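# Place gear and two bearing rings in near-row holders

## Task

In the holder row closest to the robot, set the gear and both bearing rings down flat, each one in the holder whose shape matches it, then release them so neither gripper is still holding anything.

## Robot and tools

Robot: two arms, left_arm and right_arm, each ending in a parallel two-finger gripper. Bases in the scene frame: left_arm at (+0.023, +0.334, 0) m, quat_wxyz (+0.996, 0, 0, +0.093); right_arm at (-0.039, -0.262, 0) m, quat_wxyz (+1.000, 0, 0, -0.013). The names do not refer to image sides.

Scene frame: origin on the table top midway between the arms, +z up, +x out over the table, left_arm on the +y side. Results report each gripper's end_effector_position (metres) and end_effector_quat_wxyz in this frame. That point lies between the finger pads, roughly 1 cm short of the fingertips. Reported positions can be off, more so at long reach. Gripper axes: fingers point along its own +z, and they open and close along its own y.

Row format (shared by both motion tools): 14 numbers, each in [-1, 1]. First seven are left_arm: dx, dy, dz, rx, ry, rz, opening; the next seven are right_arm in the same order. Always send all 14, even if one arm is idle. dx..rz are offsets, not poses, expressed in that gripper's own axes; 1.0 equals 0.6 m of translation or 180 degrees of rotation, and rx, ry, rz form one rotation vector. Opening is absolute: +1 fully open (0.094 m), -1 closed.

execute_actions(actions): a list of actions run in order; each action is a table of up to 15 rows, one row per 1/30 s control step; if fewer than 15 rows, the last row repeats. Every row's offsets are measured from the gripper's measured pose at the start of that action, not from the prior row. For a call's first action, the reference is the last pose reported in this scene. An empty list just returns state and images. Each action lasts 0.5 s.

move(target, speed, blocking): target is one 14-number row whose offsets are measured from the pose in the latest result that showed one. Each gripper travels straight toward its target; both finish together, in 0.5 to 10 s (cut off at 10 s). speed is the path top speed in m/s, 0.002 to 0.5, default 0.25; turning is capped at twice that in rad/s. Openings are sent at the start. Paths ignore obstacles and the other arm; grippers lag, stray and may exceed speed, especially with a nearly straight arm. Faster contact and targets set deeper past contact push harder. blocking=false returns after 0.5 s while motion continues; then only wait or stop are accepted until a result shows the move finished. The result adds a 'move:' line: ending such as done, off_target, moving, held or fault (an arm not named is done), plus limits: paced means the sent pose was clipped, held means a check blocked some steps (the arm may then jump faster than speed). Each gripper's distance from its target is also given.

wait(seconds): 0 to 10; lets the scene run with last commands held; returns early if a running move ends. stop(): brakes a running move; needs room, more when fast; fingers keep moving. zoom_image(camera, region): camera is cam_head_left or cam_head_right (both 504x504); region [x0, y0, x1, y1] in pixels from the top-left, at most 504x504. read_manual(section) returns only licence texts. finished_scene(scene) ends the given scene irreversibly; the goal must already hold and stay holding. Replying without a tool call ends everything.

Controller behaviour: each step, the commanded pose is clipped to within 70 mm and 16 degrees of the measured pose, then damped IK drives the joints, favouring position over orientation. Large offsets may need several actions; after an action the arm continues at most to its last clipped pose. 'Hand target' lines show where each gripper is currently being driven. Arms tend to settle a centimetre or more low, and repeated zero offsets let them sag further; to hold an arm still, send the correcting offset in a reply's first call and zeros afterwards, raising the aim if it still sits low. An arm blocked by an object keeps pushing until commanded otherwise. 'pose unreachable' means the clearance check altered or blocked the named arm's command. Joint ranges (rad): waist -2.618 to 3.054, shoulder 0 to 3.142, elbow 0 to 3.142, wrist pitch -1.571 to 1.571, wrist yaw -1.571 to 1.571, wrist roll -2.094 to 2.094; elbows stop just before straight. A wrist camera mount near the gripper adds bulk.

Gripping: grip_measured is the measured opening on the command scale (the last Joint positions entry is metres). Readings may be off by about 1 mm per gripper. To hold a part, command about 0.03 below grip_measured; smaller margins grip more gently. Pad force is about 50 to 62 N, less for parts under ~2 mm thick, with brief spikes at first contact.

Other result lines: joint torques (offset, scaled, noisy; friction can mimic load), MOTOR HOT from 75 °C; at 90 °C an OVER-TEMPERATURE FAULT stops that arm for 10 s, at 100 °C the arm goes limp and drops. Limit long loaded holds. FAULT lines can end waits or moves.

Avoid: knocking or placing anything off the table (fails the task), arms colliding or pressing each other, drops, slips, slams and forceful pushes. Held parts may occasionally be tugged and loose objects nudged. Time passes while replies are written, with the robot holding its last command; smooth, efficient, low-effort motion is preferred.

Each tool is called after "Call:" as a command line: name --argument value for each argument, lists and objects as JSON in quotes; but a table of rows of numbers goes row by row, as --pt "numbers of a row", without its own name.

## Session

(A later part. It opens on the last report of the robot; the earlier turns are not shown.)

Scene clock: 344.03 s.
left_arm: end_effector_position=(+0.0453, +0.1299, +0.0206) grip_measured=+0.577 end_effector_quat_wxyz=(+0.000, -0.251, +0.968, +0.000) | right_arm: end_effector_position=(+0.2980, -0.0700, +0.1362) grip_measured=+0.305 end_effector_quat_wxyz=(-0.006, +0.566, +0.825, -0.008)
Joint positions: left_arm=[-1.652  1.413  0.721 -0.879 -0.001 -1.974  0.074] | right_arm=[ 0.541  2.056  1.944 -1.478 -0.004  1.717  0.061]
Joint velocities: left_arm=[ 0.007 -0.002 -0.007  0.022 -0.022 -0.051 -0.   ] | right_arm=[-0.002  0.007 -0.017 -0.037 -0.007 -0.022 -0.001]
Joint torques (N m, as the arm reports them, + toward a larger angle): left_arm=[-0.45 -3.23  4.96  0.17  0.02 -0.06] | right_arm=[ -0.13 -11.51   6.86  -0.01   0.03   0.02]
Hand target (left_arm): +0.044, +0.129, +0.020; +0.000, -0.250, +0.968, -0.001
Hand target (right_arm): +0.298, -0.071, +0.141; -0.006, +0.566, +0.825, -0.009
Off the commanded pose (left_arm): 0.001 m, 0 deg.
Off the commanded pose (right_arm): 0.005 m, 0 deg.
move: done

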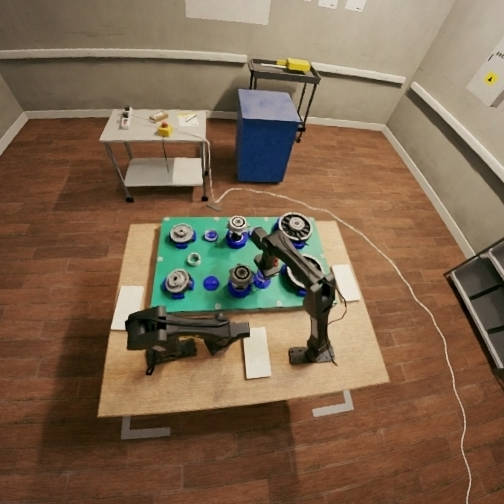

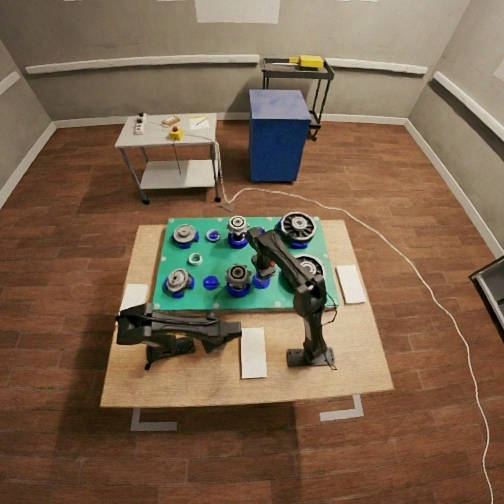

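Call:
move --target '[0, 0, 0.022, 0, 0, 0, 0.54, 0.0097, -0.260, -0.005, 0, 0, -0.217, 0.27]' --speed 0.2

Scene clock: 355.47 s.
left_arm: end_effector_position=(+0.0456, +0.1274, +0.0112) grip_measured=+0.577 end_effector_quat_wxyz=(-0.000, -0.251, +0.968, -0.004) | right_arm: end_effector_position=(+0.1534, -0.1218, +0.1392) grip_measured=+0.305 end_effector_quat_wxyz=(-0.012, +0.268, +0.963, -0.011)
Joint positions: left_arm=[-1.652  1.435  0.696 -0.824 -0.001 -1.974  0.074] | right_arm=[ 0.649  1.475  1.259 -1.388 -0.005  1.165  0.061]
Joint velocities: left_arm=[ 0.017 -0.002  0.002  0.007 -0.022  0.037  0.001] | right_arm=[-0.002 -0.002 -0.012  0.022 -0.051 -0.037 -0.002]
Joint torques (N m, as the arm reports them, + toward a larger angle): left_arm=[ 0.03 -2.85  4.12  0.11  0.11 -0.05] | right_arm=[ 0.29 -7.46  4.38  0.29 -0.01 -0.08]
Hand target (left_arm): +0.045, +0.130, +0.008; +0.000, -0.251, +0.968, +0.000
Hand target (right_arm): +0.151, -0.122, +0.141; -0.008, +0.258, +0.966, -0.006
Off the commanded pose (left_arm): 0.005 m, 1 deg.
Off the commanded pose (right_arm): 0.004 m, 1 deg.
move: done

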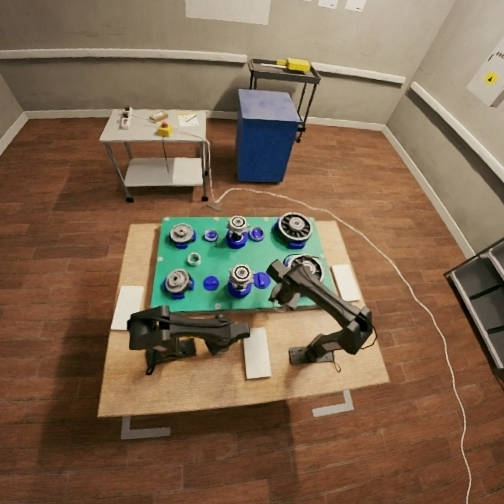

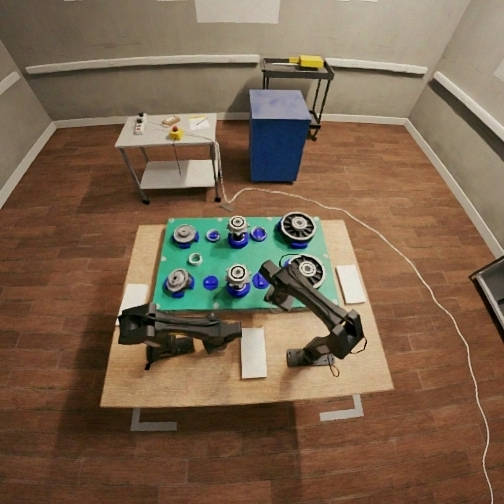

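Call:
move --target '[0, 0, -0.002, 0, 0, 0, 1, 0, 0, 0, 0, 0, 0, 0.27]' --speed 0.05

Call:
zoom_image --camera "cam_head_left" --region '[155, 262, 205, 304]'

Call:
zoom_image --camera "cam_head_right" --region '[155, 262, 205, 304]'

Call:
zoom_image --camera "cam_head_right" --region '[162, 215, 212, 257]'

Scene clock: 362.83 s.
left_arm: end_effector_position=(+0.0456, +0.1271, +0.0112) grip_measured=+1.000 end_effector_quat_wxyz=(-0.000, -0.251, +0.968, -0.005) | right_arm: end_effector_position=(+0.1534, -0.1218, +0.1392) grip_measured=+0.305 end_effector_quat_wxyz=(-0.012, +0.266, +0.964, -0.011)
Joint positions: left_arm=[-1.652  1.435  0.696 -0.823 -0.001 -1.974  0.094] | right_arm=[ 0.649  1.475  1.259 -1.388 -0.005  1.162  0.061]
Joint velocities: left_arm=[ 0.012 -0.007 -0.002  0.022  0.007 -0.022  0.   ] | right_arm=[-0.007  0.012 -0.007 -0.022 -0.081  0.007 -0.001]
Joint torques (N m, as the arm reports them, + toward a larger angle): left_arm=[ 0.07 -3.43  5.44 -0.04  0.04 -0.02] | right_arm=[ 0.   -5.75  5.15  0.24  0.    0.05]
Hand target (left_arm): +0.046, +0.127, +0.012; -0.000, -0.251, +0.968, -0.004
Hand target (right_arm): +0.153, -0.122, +0.139; -0.012, +0.268, +0.963, -0.011
Off the commanded pose (left_arm): 0.001 m, 0 deg.
Off the commanded pose (right_arm): 0.000 m, 0 deg.
move: done

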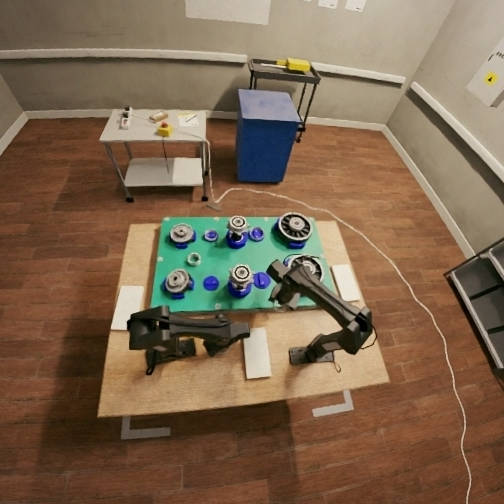

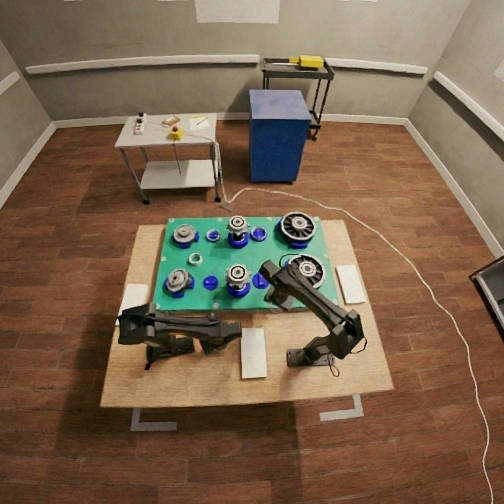

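Region (155, 262, 205, 304) of cam_head_left's 504x504 image, scaled by 10.080, with more detail than that image has; it fills the top 423 rows of this view, and the rest is white.

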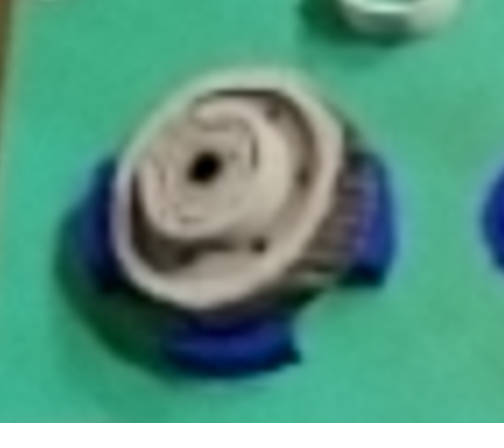

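Region (155, 262, 205, 304) of cam_head_right's 504x504 image, scaled by 10.080, with more detail than that image has; it fills the top 423 rows of this view, and the rest is white.

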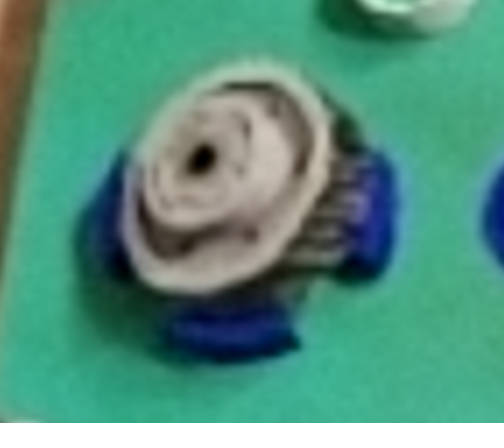

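Region (162, 215, 212, 257) of cam_head_right's 504x504 image, scaled by 10.080, with more detail than that image has; it fills the top 423 rows of this view, and the rest is white.

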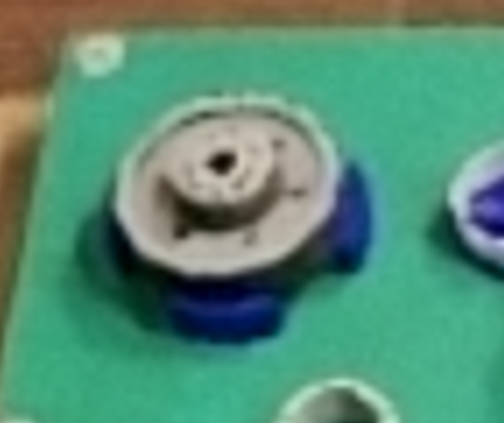

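Call:
move --target '[0, 0, -0.09, 0, 0, 0, 1, 0, 0, 0, 0, 0, 0, 0.27]' --speed 0.15

Scene clock: 393.77 s.
left_arm: end_effector_position=(+0.0452, +0.1309, +0.0561) grip_measured=+1.000 end_effector_quat_wxyz=(+0.001, -0.251, +0.968, +0.004) | right_arm: end_effector_position=(+0.1534, -0.1218, +0.1392) grip_measured=+0.305 end_effector_quat_wxyz=(-0.012, +0.266, +0.964, -0.011)
Joint positions: left_arm=[-1.652  1.359  0.829 -1.048 -0.001 -1.974  0.094] | right_arm=[ 0.649  1.475  1.259 -1.388 -0.005  1.162  0.061]
Joint velocities: left_arm=[-0.012 -0.012 -0.027 -0.007 -0.007 -0.066  0.   ] | right_arm=[ 0.012 -0.007  0.002  0.022 -0.007  0.007 -0.   ]
Joint torques (N m, as the arm reports them, + toward a larger angle): left_arm=[ 0.23 -4.21  7.3  -0.22  0.05 -0.03] | right_arm=[-0.08 -5.8   5.22  0.27 -0.01  0.06]
Hand target (left_arm): +0.046, +0.129, +0.065; -0.000, -0.251, +0.968, -0.005
Hand target (right_arm): +0.153, -0.122, +0.139; -0.012, +0.266, +0.964, -0.011
Off the commanded pose (left_arm): 0.010 m, 1 deg.
Off the commanded pose (right_arm): 0.000 m, 0 deg.
move: done

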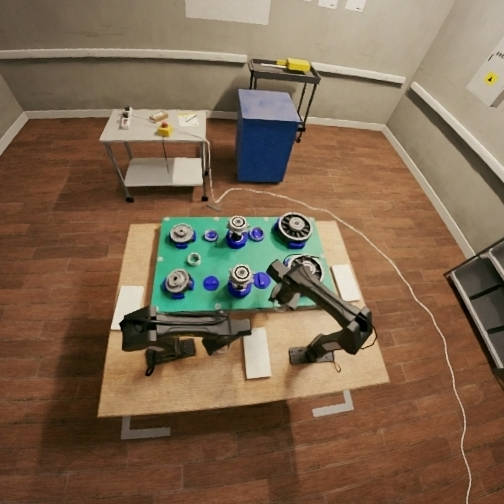

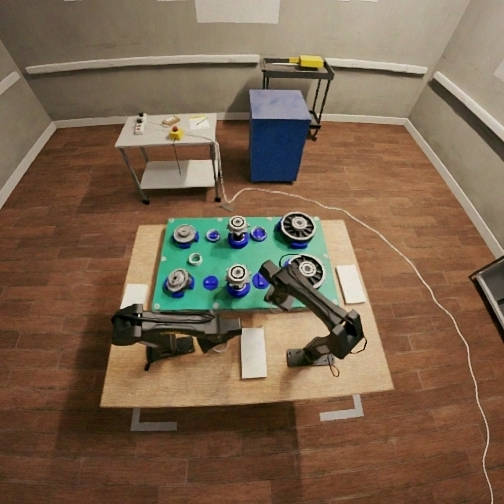

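Call:
move --target '[-0.5267, 0.0869, -0.218, 0.0605, 0.1028, -0.3347, 0.6, 0.293, -0.007, 0.105, -0.008, -0.0067, -0.088, 0.27]' --speed 0.25

Call:
zoom_image --camera "cam_head_right" --region '[140, 240, 230, 310]'

Call:
zoom_image --camera "cam_head_left" --region '[140, 240, 230, 310]'

Scene clock: 411.23 s.
left_arm: end_effector_position=(+0.2914, +0.3211, +0.1776) grip_measured=+0.602 end_effector_quat_wxyz=(-0.131, -0.694, +0.700, -0.108) | right_arm: end_effector_position=(-0.0015, -0.0370, +0.0833) grip_measured=+0.305 end_effector_quat_wxyz=(-0.005, +0.129, +0.992, +0.002)
Joint positions: left_arm=[-0.021  1.629  1.521 -1.556  0.329 -1.382  0.075] | right_arm=[ 1.42   1.42   0.989 -1.137 -0.009  1.651  0.061]
Joint velocities: left_arm=[-0.002  0.002  0.007 -0.007 -0.007  0.022  0.   ] | right_arm=[ 0.012  0.007 -0.002  0.022 -0.007 -0.051 -0.001]
Joint torques (N m, as the arm reports them, + toward a larger angle): left_arm=[ 0.46 -5.23  7.78 -0.37  0.25 -0.1 ] | right_arm=[ 0.54 -4.55  4.55  0.46  0.15  0.18]
Hand target (left_arm): +0.292, +0.321, +0.184; +0.132, +0.697, -0.695, +0.113
Hand target (right_arm): -0.000, -0.037, +0.080; +0.004, +0.131, +0.991, -0.000
Off the commanded pose (left_arm): 0.014 m, 2 deg.
Off the commanded pose (right_arm): 0.004 m, 1 deg.
move: off_target (left_arm)

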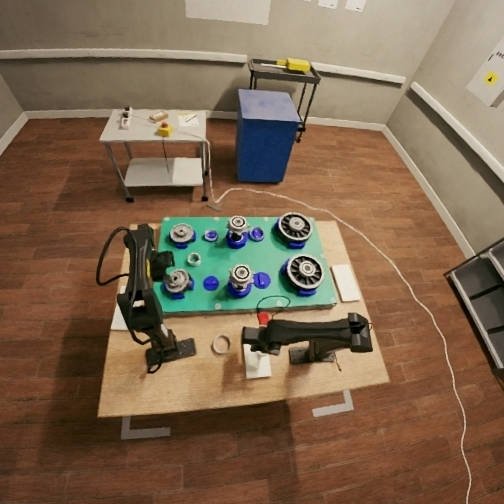

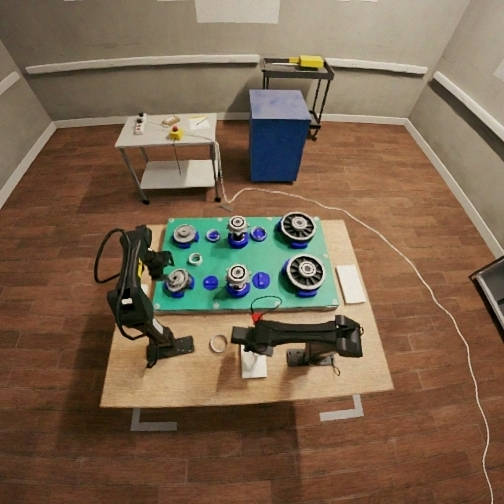

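Region (140, 240, 230, 310) of cam_head_right's 504x504 image, scaled by 5.600, with more detail than that image has.

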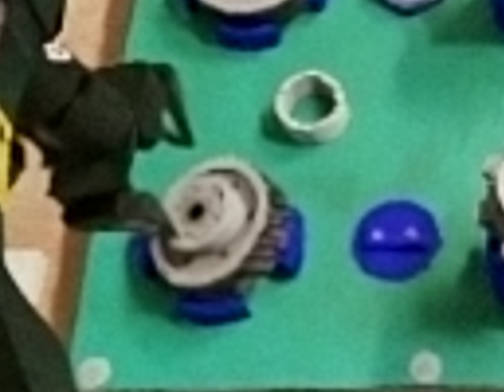

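Region (140, 240, 230, 310) of cam_head_left's 504x504 image, scaled by 5.600, with more detail than that image has.

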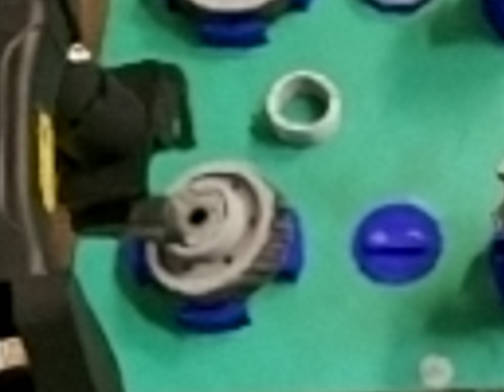

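Call:
move --target '[0, 0, 0.05, 0, 0, 0, 0.6, 0, 0, 0.07, 0, 0, 0, 0.27]' --speed 0.06

Call:
zoom_image --camera "cam_head_right" --region '[150, 255, 210, 305]'

Call:
zoom_image --camera "cam_head_left" --region '[150, 255, 210, 305]'

Scene clock: 426.83 s.
left_arm: end_effector_position=(+0.2913, +0.3137, +0.1467) grip_measured=+0.602 end_effector_quat_wxyz=(-0.137, -0.696, +0.698, -0.102) | right_arm: end_effector_position=(-0.0017, -0.0367, +0.0450) grip_measured=+0.305 end_effector_quat_wxyz=(-0.005, +0.129, +0.992, +0.002)
Joint positions: left_arm=[-0.049  1.629  1.397 -1.44   0.33  -1.413  0.075] | right_arm=[ 1.42   1.462  0.867 -0.972 -0.011  1.652  0.061]
Joint velocities: left_arm=[-0.007  0.002 -0.002 -0.022 -0.081 -0.037 -0.001] | right_arm=[-0.012 -0.012 -0.017 -0.007  0.022  0.051 -0.001]
Joint torques (N m, as the arm reports them, + toward a larger angle): left_arm=[-0.72 -6.5   4.94 -0.08  0.25 -0.11] | right_arm=[ 0.09 -4.74  4.41  0.49  0.    0.07]
Hand target (left_arm): +0.291, +0.311, +0.149; +0.131, +0.694, -0.700, +0.108
Hand target (right_arm): -0.002, -0.037, +0.042; -0.005, +0.128, +0.992, +0.002
Off the commanded pose (left_arm): 0.004 m, 1 deg.
Off the commanded pose (right_arm): 0.004 m, 0 deg.
move: done

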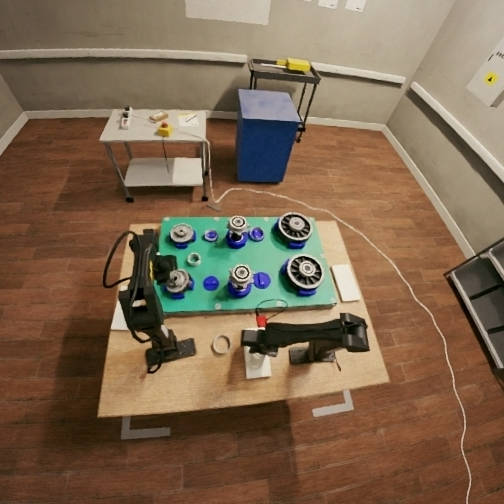

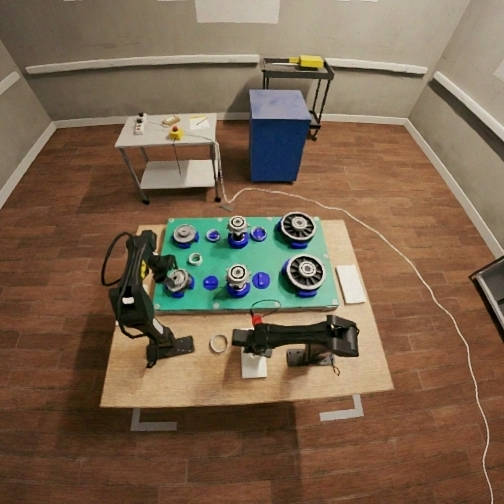

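Region (150, 255, 210, 305) of cam_head_right's 504x504 image, scaled by 8.400, with more detail than that image has.

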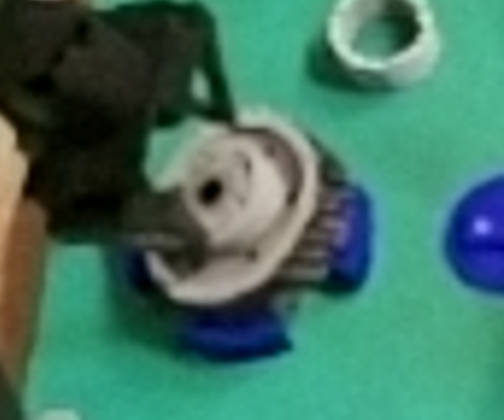

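Region (150, 255, 210, 305) of cam_head_left's 504x504 image, scaled by 8.400, with more detail than that image has.

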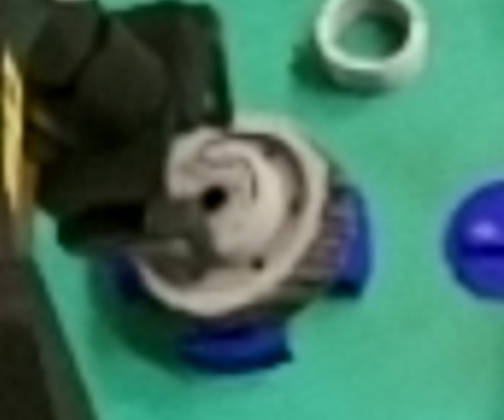

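Call:
move --target '[0, 0.005, 0.025, 0.0157, 0.003, 0.002, 0.6, 0, 0, 0.025, 0, 0, 0, 0.27]' --speed 0.03

Call:
zoom_image --camera "cam_head_right" --region '[150, 255, 210, 305]'

Call:
zoom_image --camera "cam_head_left" --region '[150, 255, 210, 305]'

Scene clock: 436.63 s.
left_arm: end_effector_position=(+0.2884, +0.3116, +0.1288) grip_measured=+0.602 end_effector_quat_wxyz=(-0.130, -0.697, +0.696, -0.114) | right_arm: end_effector_position=(-0.0020, -0.0372, +0.0352) grip_measured=+0.305 end_effector_quat_wxyz=(-0.006, +0.129, +0.992, +0.002)
Joint positions: left_arm=[-0.049  1.593  1.288 -1.338  0.34  -1.423  0.075] | right_arm=[ 1.42   1.477  0.838 -0.929 -0.012  1.652  0.061]
Joint velocities: left_arm=[-0.002 -0.007 -0.017  0.022 -0.007 -0.037  0.001] | right_arm=[-0.012 -0.002 -0.002  0.007  0.037 -0.022 -0.001]
Joint torques (N m, as the arm reports them, + toward a larger angle): left_arm=[-0.72 -6.69  4.72 -0.02  0.2  -0.05] | right_arm=[ 0.   -4.66  4.18  0.57  0.01  0.02]
Hand target (left_arm): +0.288, +0.309, +0.132; +0.124, +0.696, -0.696, +0.123
Hand target (right_arm): -0.002, -0.037, +0.030; -0.005, +0.129, +0.992, +0.002
Off the commanded pose (left_arm): 0.005 m, 1 deg.
Off the commanded pose (right_arm): 0.005 m, 0 deg.
move: done

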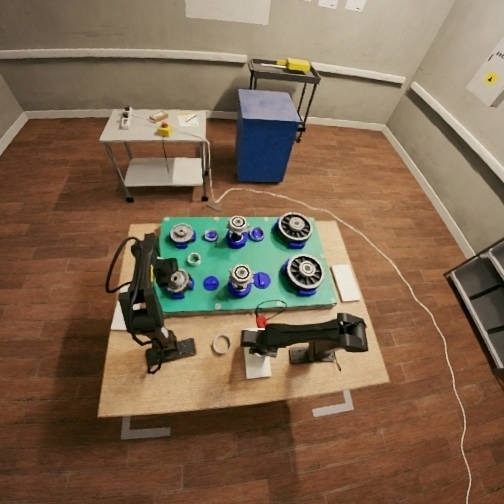

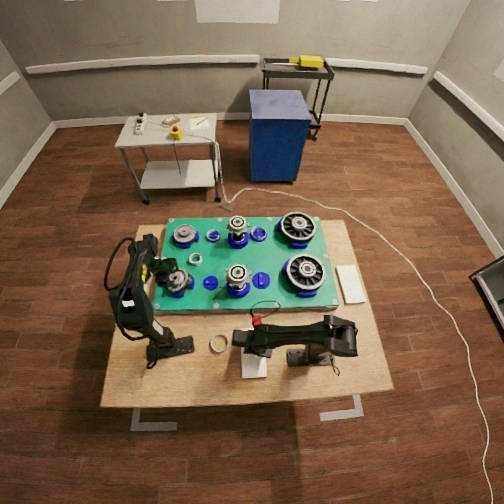

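Region (150, 255, 210, 305) of cam_head_right's 504x504 image, scaled by 8.400, with more detail than that image has.

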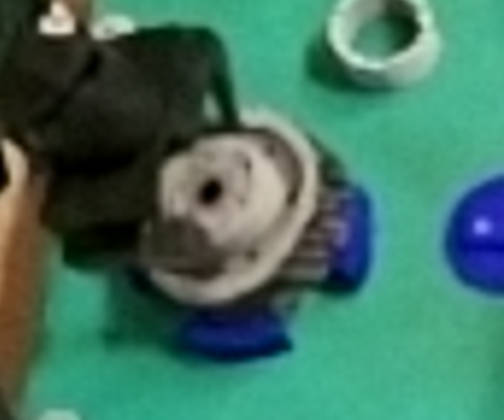

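Region (150, 255, 210, 305) of cam_head_left's 504x504 image, scaled by 8.400, with more detail than that image has.

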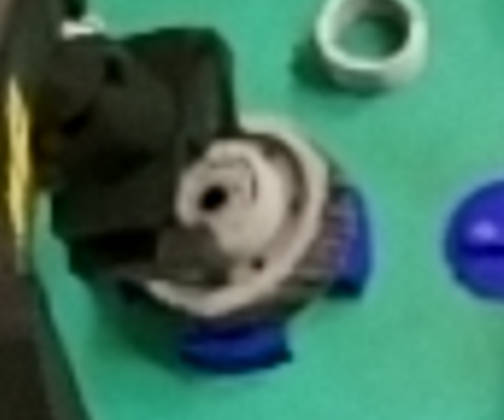

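Call:
move --target '[0.013, 0, 0, 0, 0, 0, 0.6, 0, 0, 0.02, 0, 0, 0, 0.27]' --speed 0.02

Call:
zoom_image --camera "cam_head_right" --region '[150, 255, 210, 305]'

Scene clock: 442.23 s.
left_arm: end_effector_position=(+0.2883, +0.3070, +0.1287) grip_measured=+0.602 end_effector_quat_wxyz=(-0.131, -0.698, +0.695, -0.112) | right_arm: end_effector_position=(-0.0018, -0.0364, +0.0349) grip_measured=+0.305 end_effector_quat_wxyz=(-0.006, +0.129, +0.992, +0.004)
Joint positions: left_arm=[-0.066  1.593  1.288 -1.337  0.34  -1.443  0.075] | right_arm=[ 1.42   1.477  0.837 -0.924 -0.012  1.652  0.061]
Joint velocities: left_arm=[-0.002 -0.012  0.002 -0.022  0.037 -0.007  0.   ] | right_arm=[-0.007 -0.002  0.002 -0.022 -0.022  0.022 -0.001]
Joint torques (N m, as the arm reports them, + toward a larger angle): left_arm=[-0.78 -5.49  5.91 -0.12  0.2  -0.13] | right_arm=[-0.03 -3.68  2.84  0.84 -0.04  0.04]
Hand target (left_arm): +0.288, +0.305, +0.131; +0.130, +0.697, -0.696, +0.114
Hand target (right_arm): -0.002, -0.038, +0.024; -0.006, +0.129, +0.992, +0.002
Off the commanded pose (left_arm): 0.004 m, 0 deg.
Off the commanded pose (right_arm): 0.012 m, 0 deg.
move: off_target (right_arm)

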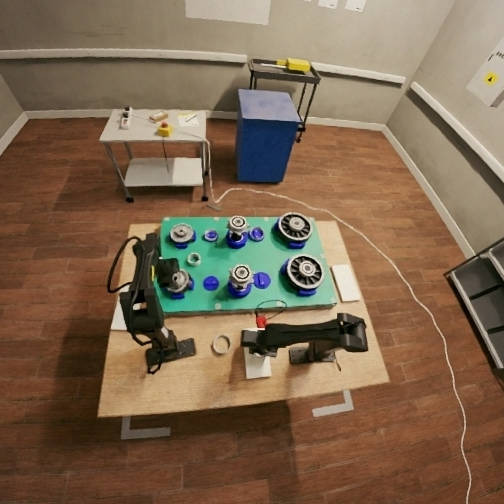

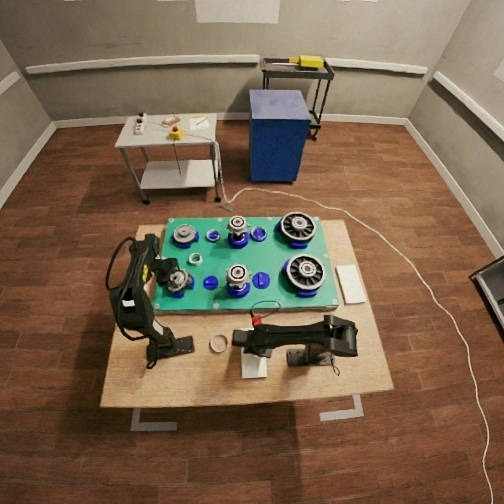

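Region (150, 255, 210, 305) of cam_head_right's 504x504 image, scaled by 8.400, with more detail than that image has.

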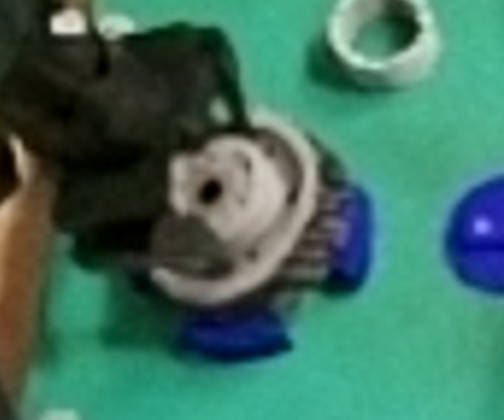

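Right arm is in contact with the pad; release the ring and close the left gripper on the hub.

Call:
move --target '[0, 0, 0, 0, 0, 0, 0.05, 0, 0, -0.002, 0, 0, 0, 1]' --speed 0.02

Call:
zoom_image --camera "cam_head_right" --region '[150, 255, 210, 305]'

Scene clock: 445.37 s.
left_arm: end_effector_position=(+0.2893, +0.3069, +0.1282) grip_measured=+0.243 end_effector_quat_wxyz=(-0.131, -0.699, +0.694, -0.113) | right_arm: end_effector_position=(-0.0021, -0.0362, +0.0349) grip_measured=+1.000 end_effector_quat_wxyz=(-0.006, +0.129, +0.992, +0.004)
Joint positions: left_arm=[-0.066  1.595  1.288 -1.333  0.341 -1.445  0.058] | right_arm=[ 1.42   1.477  0.837 -0.924 -0.013  1.652  0.094]
Joint velocities: left_arm=[-0.012 -0.017  0.022  0.007 -0.095 -0.037  0.001] | right_arm=[-0.007  0.002  0.007  0.007  0.022 -0.081  0.   ]
Joint torques (N m, as the arm reports them, + toward a larger angle): left_arm=[-0.01 -5.12  5.56 -0.17  0.2  -0.05] | right_arm=[ 0.2  -5.3   5.3   0.29 -0.02  0.02]
Hand target (left_arm): +0.288, +0.307, +0.129; +0.131, +0.698, -0.695, +0.112
Hand target (right_arm): -0.002, -0.036, +0.036; -0.006, +0.129, +0.992, +0.004
Off the commanded pose (left_arm): 0.001 m, 0 deg.
Off the commanded pose (right_arm): 0.001 m, 0 deg.
move: done

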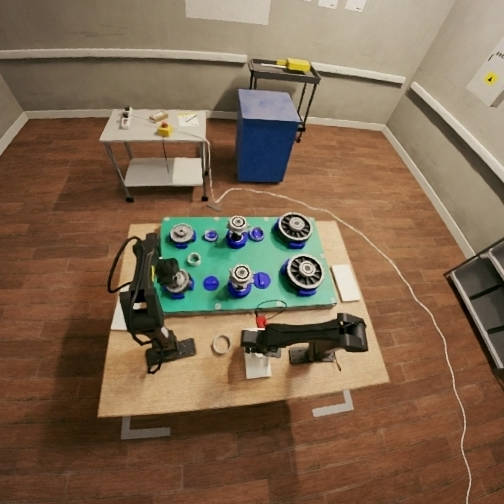

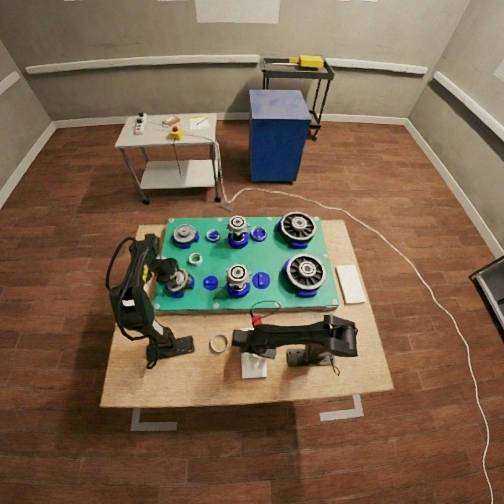

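Region (150, 255, 210, 305) of cam_head_right's 504x504 image, scaled by 8.400, with more detail than that image has.

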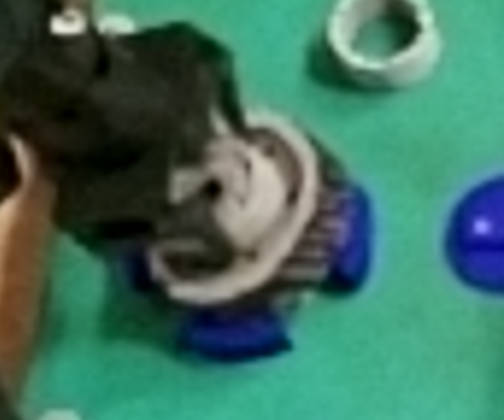

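Call:
move --target '[0.0305, 0.002, -0.065, 0, -0.111, 0, 0.2, 0, 0, -0.085, 0, 0, 0, 1]' --speed 0.1

Call:
zoom_image --camera "cam_head_right" --region '[150, 255, 210, 305]'

Call:
zoom_image --camera "cam_head_left" --region '[150, 255, 210, 305]'

Call:
zoom_image --camera "cam_head_right" --region '[195, 320, 275, 380]'

Scene clock: 459.67 s.
left_arm: end_effector_position=(+0.2870, +0.3052, +0.1370) grip_measured=+0.243 end_effector_quat_wxyz=(-0.031, -0.708, +0.705, +0.031) | right_arm: end_effector_position=(-0.0027, -0.0385, +0.0756) grip_measured=+1.000 end_effector_quat_wxyz=(-0.007, +0.129, +0.992, -0.006)
Joint positions: left_arm=[-0.291  1.63   1.399 -1.428  0.009 -1.679  0.058] | right_arm=[ 1.42   1.435  0.97  -1.119 -0.014  1.652  0.094]
Joint velocities: left_arm=[ 0.002 -0.017  0.012 -0.022  0.022  0.037 -0.001] | right_arm=[-0.022  0.002 -0.007  0.051 -0.037  0.081  0.   ]
Joint torques (N m, as the arm reports them, + toward a larger angle): left_arm=[-0.64 -9.05 12.24 -0.78 -0.08  0.02] | right_arm=[-0.18 -6.99  6.68  0.01 -0.02 -0.01]
Hand target (left_arm): +0.287, +0.305, +0.169; +0.005, +0.708, -0.706, -0.007
Hand target (right_arm): -0.001, -0.037, +0.086; -0.006, +0.129, +0.992, +0.004
Off the commanded pose (left_arm): 0.034 m, 4 deg.
Off the commanded pose (right_arm): 0.011 m, 1 deg.
move: off_target (left_arm, right_arm)

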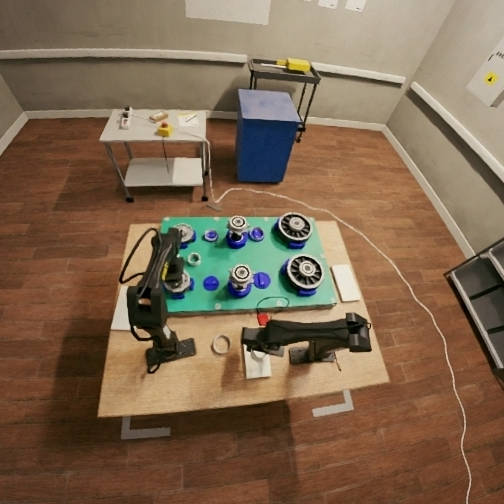

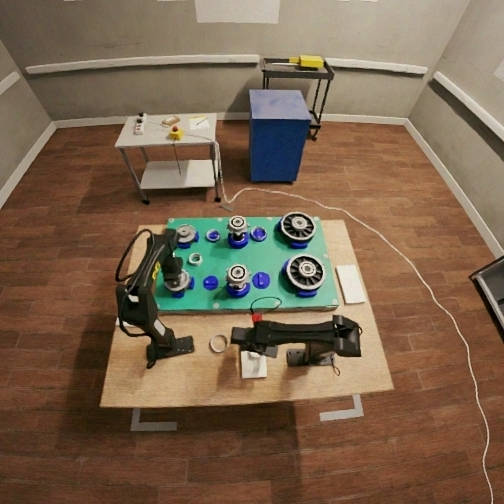

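Region (150, 255, 210, 305) of cam_head_right's 504x504 image, scaled by 8.400, with more detail than that image has.

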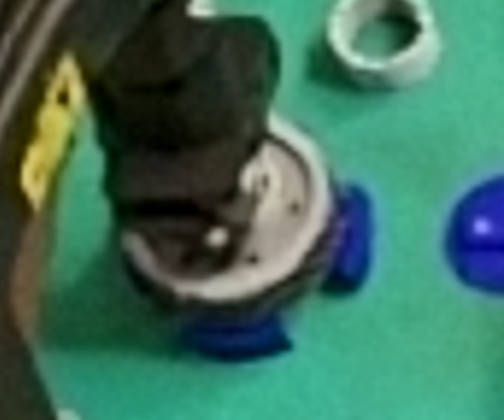

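Region (150, 255, 210, 305) of cam_head_left's 504x504 image, scaled by 8.400, with more detail than that image has.

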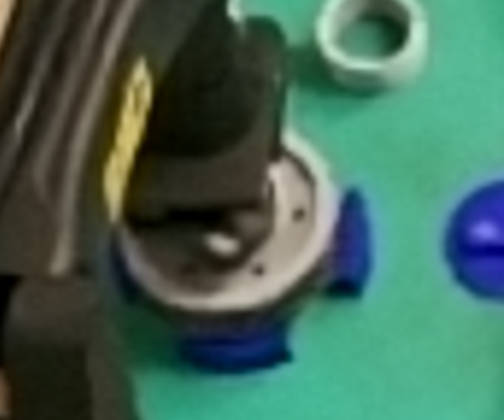

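Region (195, 320, 275, 380) of cam_head_right's 504x504 image, scaled by 6.300, with more detail than that image has; it fills the top 378 rows of this view, and the rest is white.

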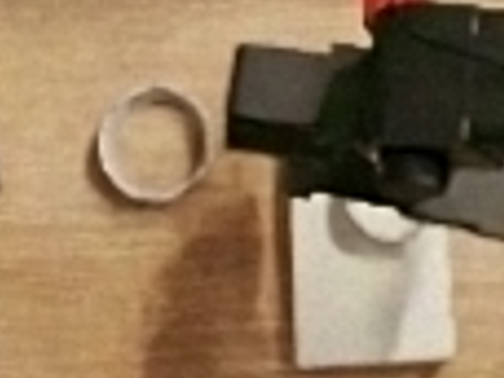

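Call:
execute_actions --actions '[[[0,0,-0.052,0.024,0,0,0.2,0,0,-0.015,0,0,0,1],[0,0,-0.050,0.024,0,0,0.2,0,0,-0.015,0,0,0,1],[0,0,-0.048,0.024,0,0,0.2,0,0,-0.015,0,0,0,1],[0,0,-0.046,0.024,0,0,0.2,0,0,-0.015,0,0,0,1],[0,0,-0.044,0.024,0,0,0.2,0,0,-0.015,0,0,0,1],[0,0,-0.042,0.024,0,0,0.2,0,0,-0.015,0,0,0,1],[0,0,-0.040,0.024,0,0,0.2,0,0,-0.015,0,0,0,1],[0,0,-0.038,0.024,0,0,0.2,0,0,-0.015,0,0,0,1],[0,0,-0.036,0.024,0,0,0.2,0,0,-0.015,0,0,0,1],[0,0,-0.034,0.024,0,0,0.2,0,0,-0.015,0,0,0,1],[0,0,-0.032,0.024,0,0,0.2,0,0,-0.015,0,0,0,1],[0,0,-0.030,0.024,0,0,0.2,0,0,-0.015,0,0,0,1],[0,0,-0.028,0.024,0,0,0.2,0,0,-0.015,0,0,0,1],[0,0,-0.026,0.024,0,0,0.2,0,0,-0.015,0,0,0,1],[0,0,-0.024,0.024,0,0,0.2,0,0,-0.015,0,0,0,1]]]'

Call:
wait --seconds 0.5

Call:
zoom_image --camera "cam_head_right" --region '[150, 255, 210, 305]'

Scene clock: 476.87 s.
left_arm: end_effector_position=(+0.2874, +0.3050, +0.1315) grip_measured=+0.243 end_effector_quat_wxyz=(-0.031, -0.708, +0.705, +0.030) | right_arm: end_effector_position=(-0.0035, -0.0416, +0.0757) grip_measured=+1.000 end_effector_quat_wxyz=(-0.009, +0.129, +0.992, -0.012)
Joint positions: left_arm=[-0.291  1.63   1.377 -1.404  0.011 -1.68   0.058] | right_arm=[ 1.42   1.435  0.97  -1.132 -0.016  1.652  0.094]
Joint velocities: left_arm=[ 0.017 -0.032 -0.042 -0.022 -0.095 -0.051 -0.001] | right_arm=[-0.012  0.002 -0.007 -0.11   0.007 -0.022  0.   ]
Joint torques (N m, as the arm reports them, + toward a larger angle): left_arm=[-0.27 -9.63  6.83 -0.24  0.01 -0.08] | right_arm=[-0.15 -5.86  7.08  0.   -0.05  0.01]
Hand target (left_arm): +0.288, +0.305, +0.150; +0.005, +0.709, -0.705, -0.004
Hand target (right_arm): -0.003, -0.038, +0.084; -0.008, +0.129, +0.992, -0.006
Off the commanded pose (left_arm): 0.020 m, 4 deg.
Off the commanded pose (right_arm): 0.010 m, 1 deg.

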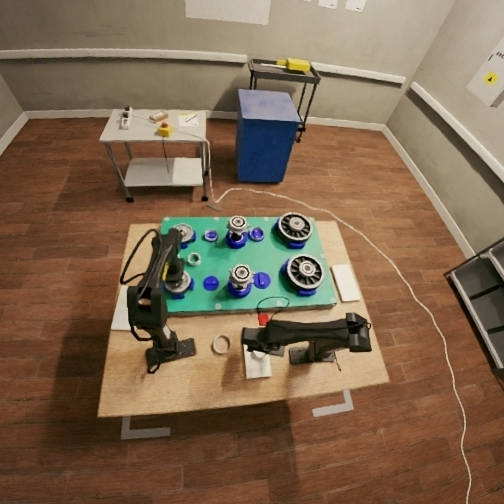

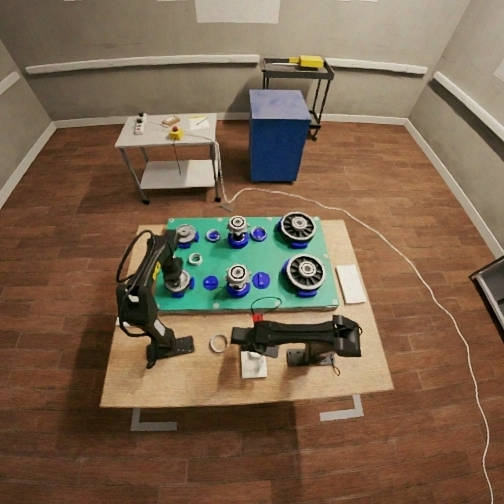

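Scene clock: 477.37 s.
left_arm: end_effector_position=(+0.2872, +0.3050, +0.1316) grip_measured=+0.243 end_effector_quat_wxyz=(-0.030, -0.708, +0.705, +0.028) | right_arm: end_effector_position=(-0.0035, -0.0417, +0.0757) grip_measured=+1.000 end_effector_quat_wxyz=(-0.009, +0.129, +0.992, -0.013)
Joint positions: left_arm=[-0.291  1.625  1.373 -1.4    0.011 -1.68   0.058] | right_arm=[ 1.42   1.435  0.97  -1.132 -0.016  1.652  0.094]
Joint velocities: left_arm=[-0.002  0.007 -0.012 -0.007 -0.066  0.037 -0.   ] | right_arm=[ 0.002  0.007 -0.007  0.022 -0.022 -0.022  0.   ]
Joint torques (N m, as the arm reports them, + toward a larger angle): left_arm=[-0.28 -9.46  7.01 -0.24 -0.02 -0.08] | right_arm=[-0.03 -5.81  7.11  0.   -0.02  0.03]
Hand target (left_arm): +0.288, +0.305, +0.150; +0.005, +0.709, -0.705, -0.004
Hand target (right_arm): -0.003, -0.038, +0.084; -0.008, +0.129, +0.992, -0.006
Off the commanded pose (left_arm): 0.020 m, 4 deg.
Off the commanded pose (right_arm): 0.010 m, 1 deg.
wait: 0.50 s; at rest by 0.17 s

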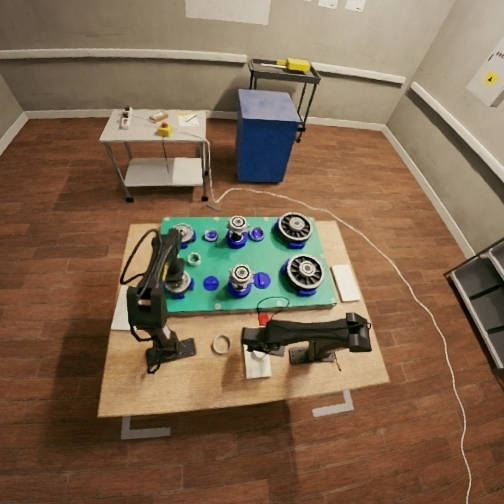

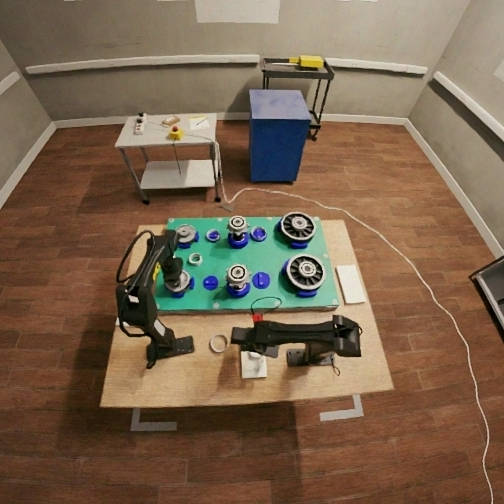

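Region (150, 255, 210, 305) of cam_head_right's 504x504 image, scaled by 8.400, with more detail than that image has.

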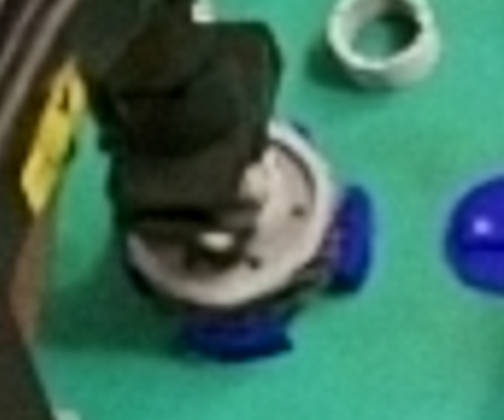

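Call:
execute_actions --actions '[[[0,0,-0.029,0.022,0,0,0.2,0,0,-0.012,0,0,0,1],[0,0,-0.027,0.022,0,0,0.2,0,0,-0.012,0,0,0,1],[0,0,-0.025,0.022,0,0,0.2,0,0,-0.012,0,0,0,1],[0,0,-0.023,0.022,0,0,0.2,0,0,-0.012,0,0,0,1],[0,0,-0.021,0.022,0,0,0.2,0,0,-0.012,0,0,0,1],[0,0,-0.019,0.022,0,0,0.2,0,0,-0.012,0,0,0,1],[0,0,-0.017,0.022,0,0,0.2,0,0,-0.012,0,0,0,1],[0,0,-0.015,0.022,0,0,0.2,0,0,-0.012,0,0,0,1],[0,0,-0.013,0.022,0,0,0.2,0,0,-0.012,0,0,0,1],[0,0,-0.011,0.022,0,0,0.2,0,0,-0.012,0,0,0,1],[0,0,-0.009,0.022,0,0,0.2,0,0,-0.012,0,0,0,1],[0,0,-0.007,0.022,0,0,0.2,0,0,-0.012,0,0,0,1],[0,0,-0.005,0.022,0,0,0.2,0,0,-0.012,0,0,0,1],[0,0,-0.004,0.022,0,0,0.2,0,0,-0.012,0,0,0,1],[0,0,-0.003,0.022,0,0,0.2,0,0,-0.012,0,0,0,1]]]'

Call:
wait --seconds 0.5

Call:
zoom_image --camera "cam_head_right" --region '[150, 255, 210, 305]'

Call:
zoom_image --camera "cam_head_left" --region '[150, 255, 210, 305]'

Scene clock: 486.33 s.
left_arm: end_effector_position=(+0.2859, +0.3043, +0.1315) grip_measured=+0.243 end_effector_quat_wxyz=(-0.021, -0.709, +0.705, +0.014) | right_arm: end_effector_position=(-0.0040, -0.0432, +0.0757) grip_measured=+1.000 end_effector_quat_wxyz=(-0.009, +0.129, +0.991, -0.016)
Joint positions: left_arm=[-0.291  1.589  1.338 -1.368  0.016 -1.68   0.058] | right_arm=[ 1.42   1.435  0.97  -1.138 -0.017  1.652  0.094]
Joint velocities: left_arm=[-0.017 -0.056 -0.061  0.066 -0.066 -0.007 -0.   ] | right_arm=[ 0.002  0.007  0.007  0.037  0.037 -0.022  0.   ]
Joint torques (N m, as the arm reports them, + toward a larger angle): left_arm=[-0.3  -6.6   4.16  0.17 -0.01 -0.07] | right_arm=[-0.02 -5.73  6.72  0.01 -0.03  0.06]
Hand target (left_arm): +0.287, +0.305, +0.133; +0.006, +0.709, -0.705, -0.004
Hand target (right_arm): -0.003, -0.042, +0.083; -0.009, +0.129, +0.992, -0.013
Off the commanded pose (left_arm): 0.002 m, 2 deg.
Off the commanded pose (right_arm): 0.007 m, 0 deg.

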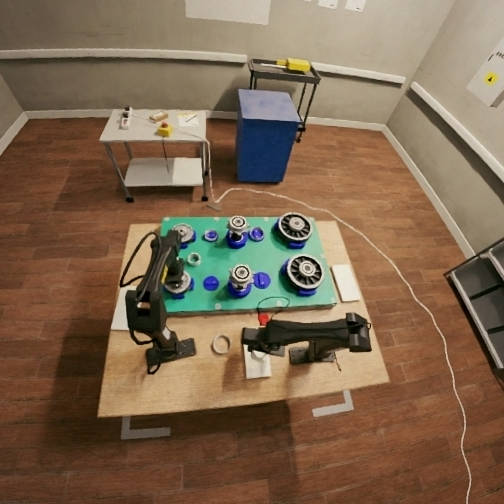

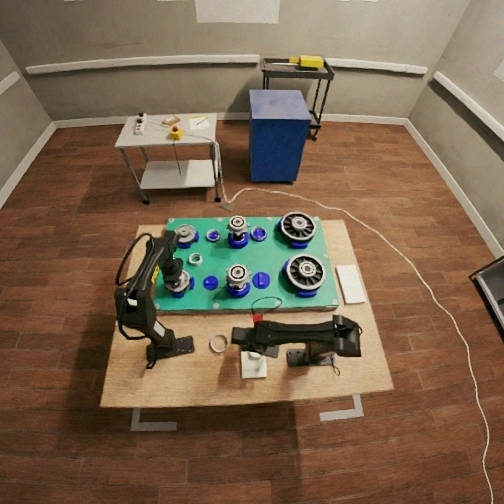

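Scene clock: 486.83 s.
left_arm: end_effector_position=(+0.2858, +0.3042, +0.1316) grip_measured=+0.243 end_effector_quat_wxyz=(-0.021, -0.709, +0.705, +0.013) | right_arm: end_effector_position=(-0.0040, -0.0432, +0.0757) grip_measured=+1.000 end_effector_quat_wxyz=(-0.009, +0.129, +0.991, -0.016)
Joint positions: left_arm=[-0.291  1.586  1.335 -1.365  0.016 -1.68   0.058] | right_arm=[ 1.42   1.435  0.97  -1.138 -0.017  1.652  0.094]
Joint velocities: left_arm=[ 0.007 -0.002 -0.012 -0.022  0.007 -0.022 -0.   ] | right_arm=[ 0.017  0.007  0.002  0.037 -0.095 -0.022  0.   ]
Joint torques (N m, as the arm reports them, + toward a larger angle): left_arm=[-0.47 -6.59  4.08  0.21 -0.02 -0.07] | right_arm=[-0.01 -5.61  6.75  0.   -0.03  0.04]
Hand target (left_arm): +0.287, +0.305, +0.133; +0.006, +0.709, -0.705, -0.004
Hand target (right_arm): -0.003, -0.042, +0.083; -0.009, +0.129, +0.992, -0.012
Off the commanded pose (left_arm): 0.003 m, 2 deg.
Off the commanded pose (right_arm): 0.007 m, 0 deg.
wait: 0.50 s; at rest by 0.17 s

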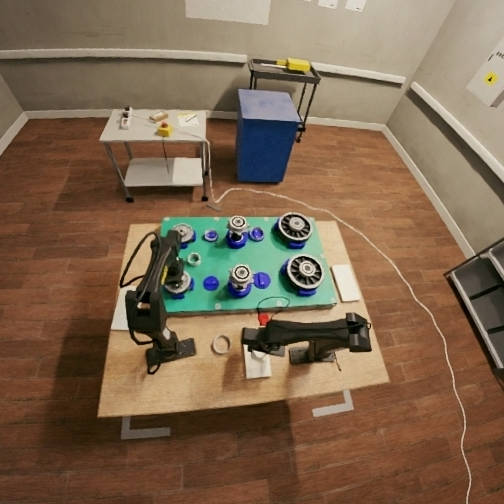

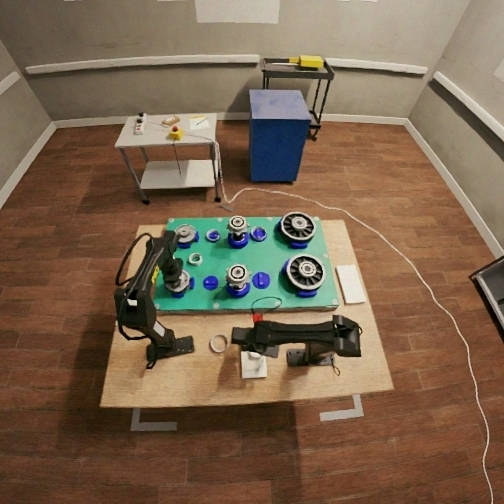

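Region (150, 255, 210, 305) of cam_head_right's 504x504 image, scaled by 8.400, with more detail than that image has.

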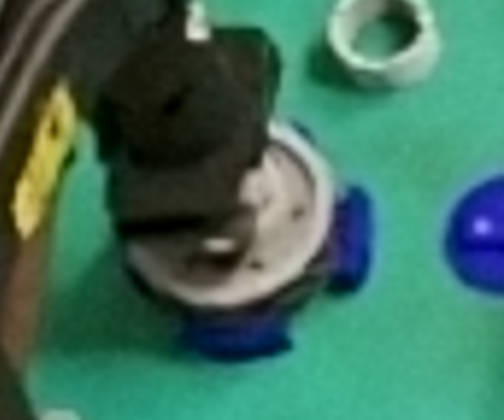

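Region (150, 255, 210, 305) of cam_head_left's 504x504 image, scaled by 8.400, with more detail than that image has.

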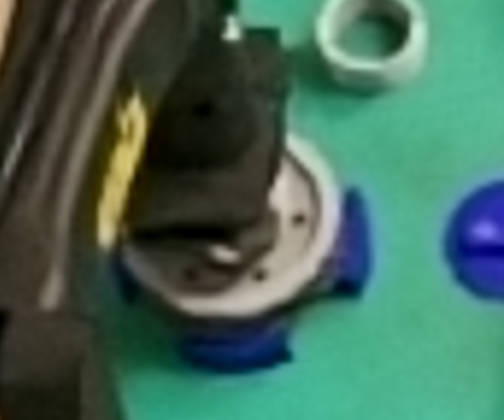

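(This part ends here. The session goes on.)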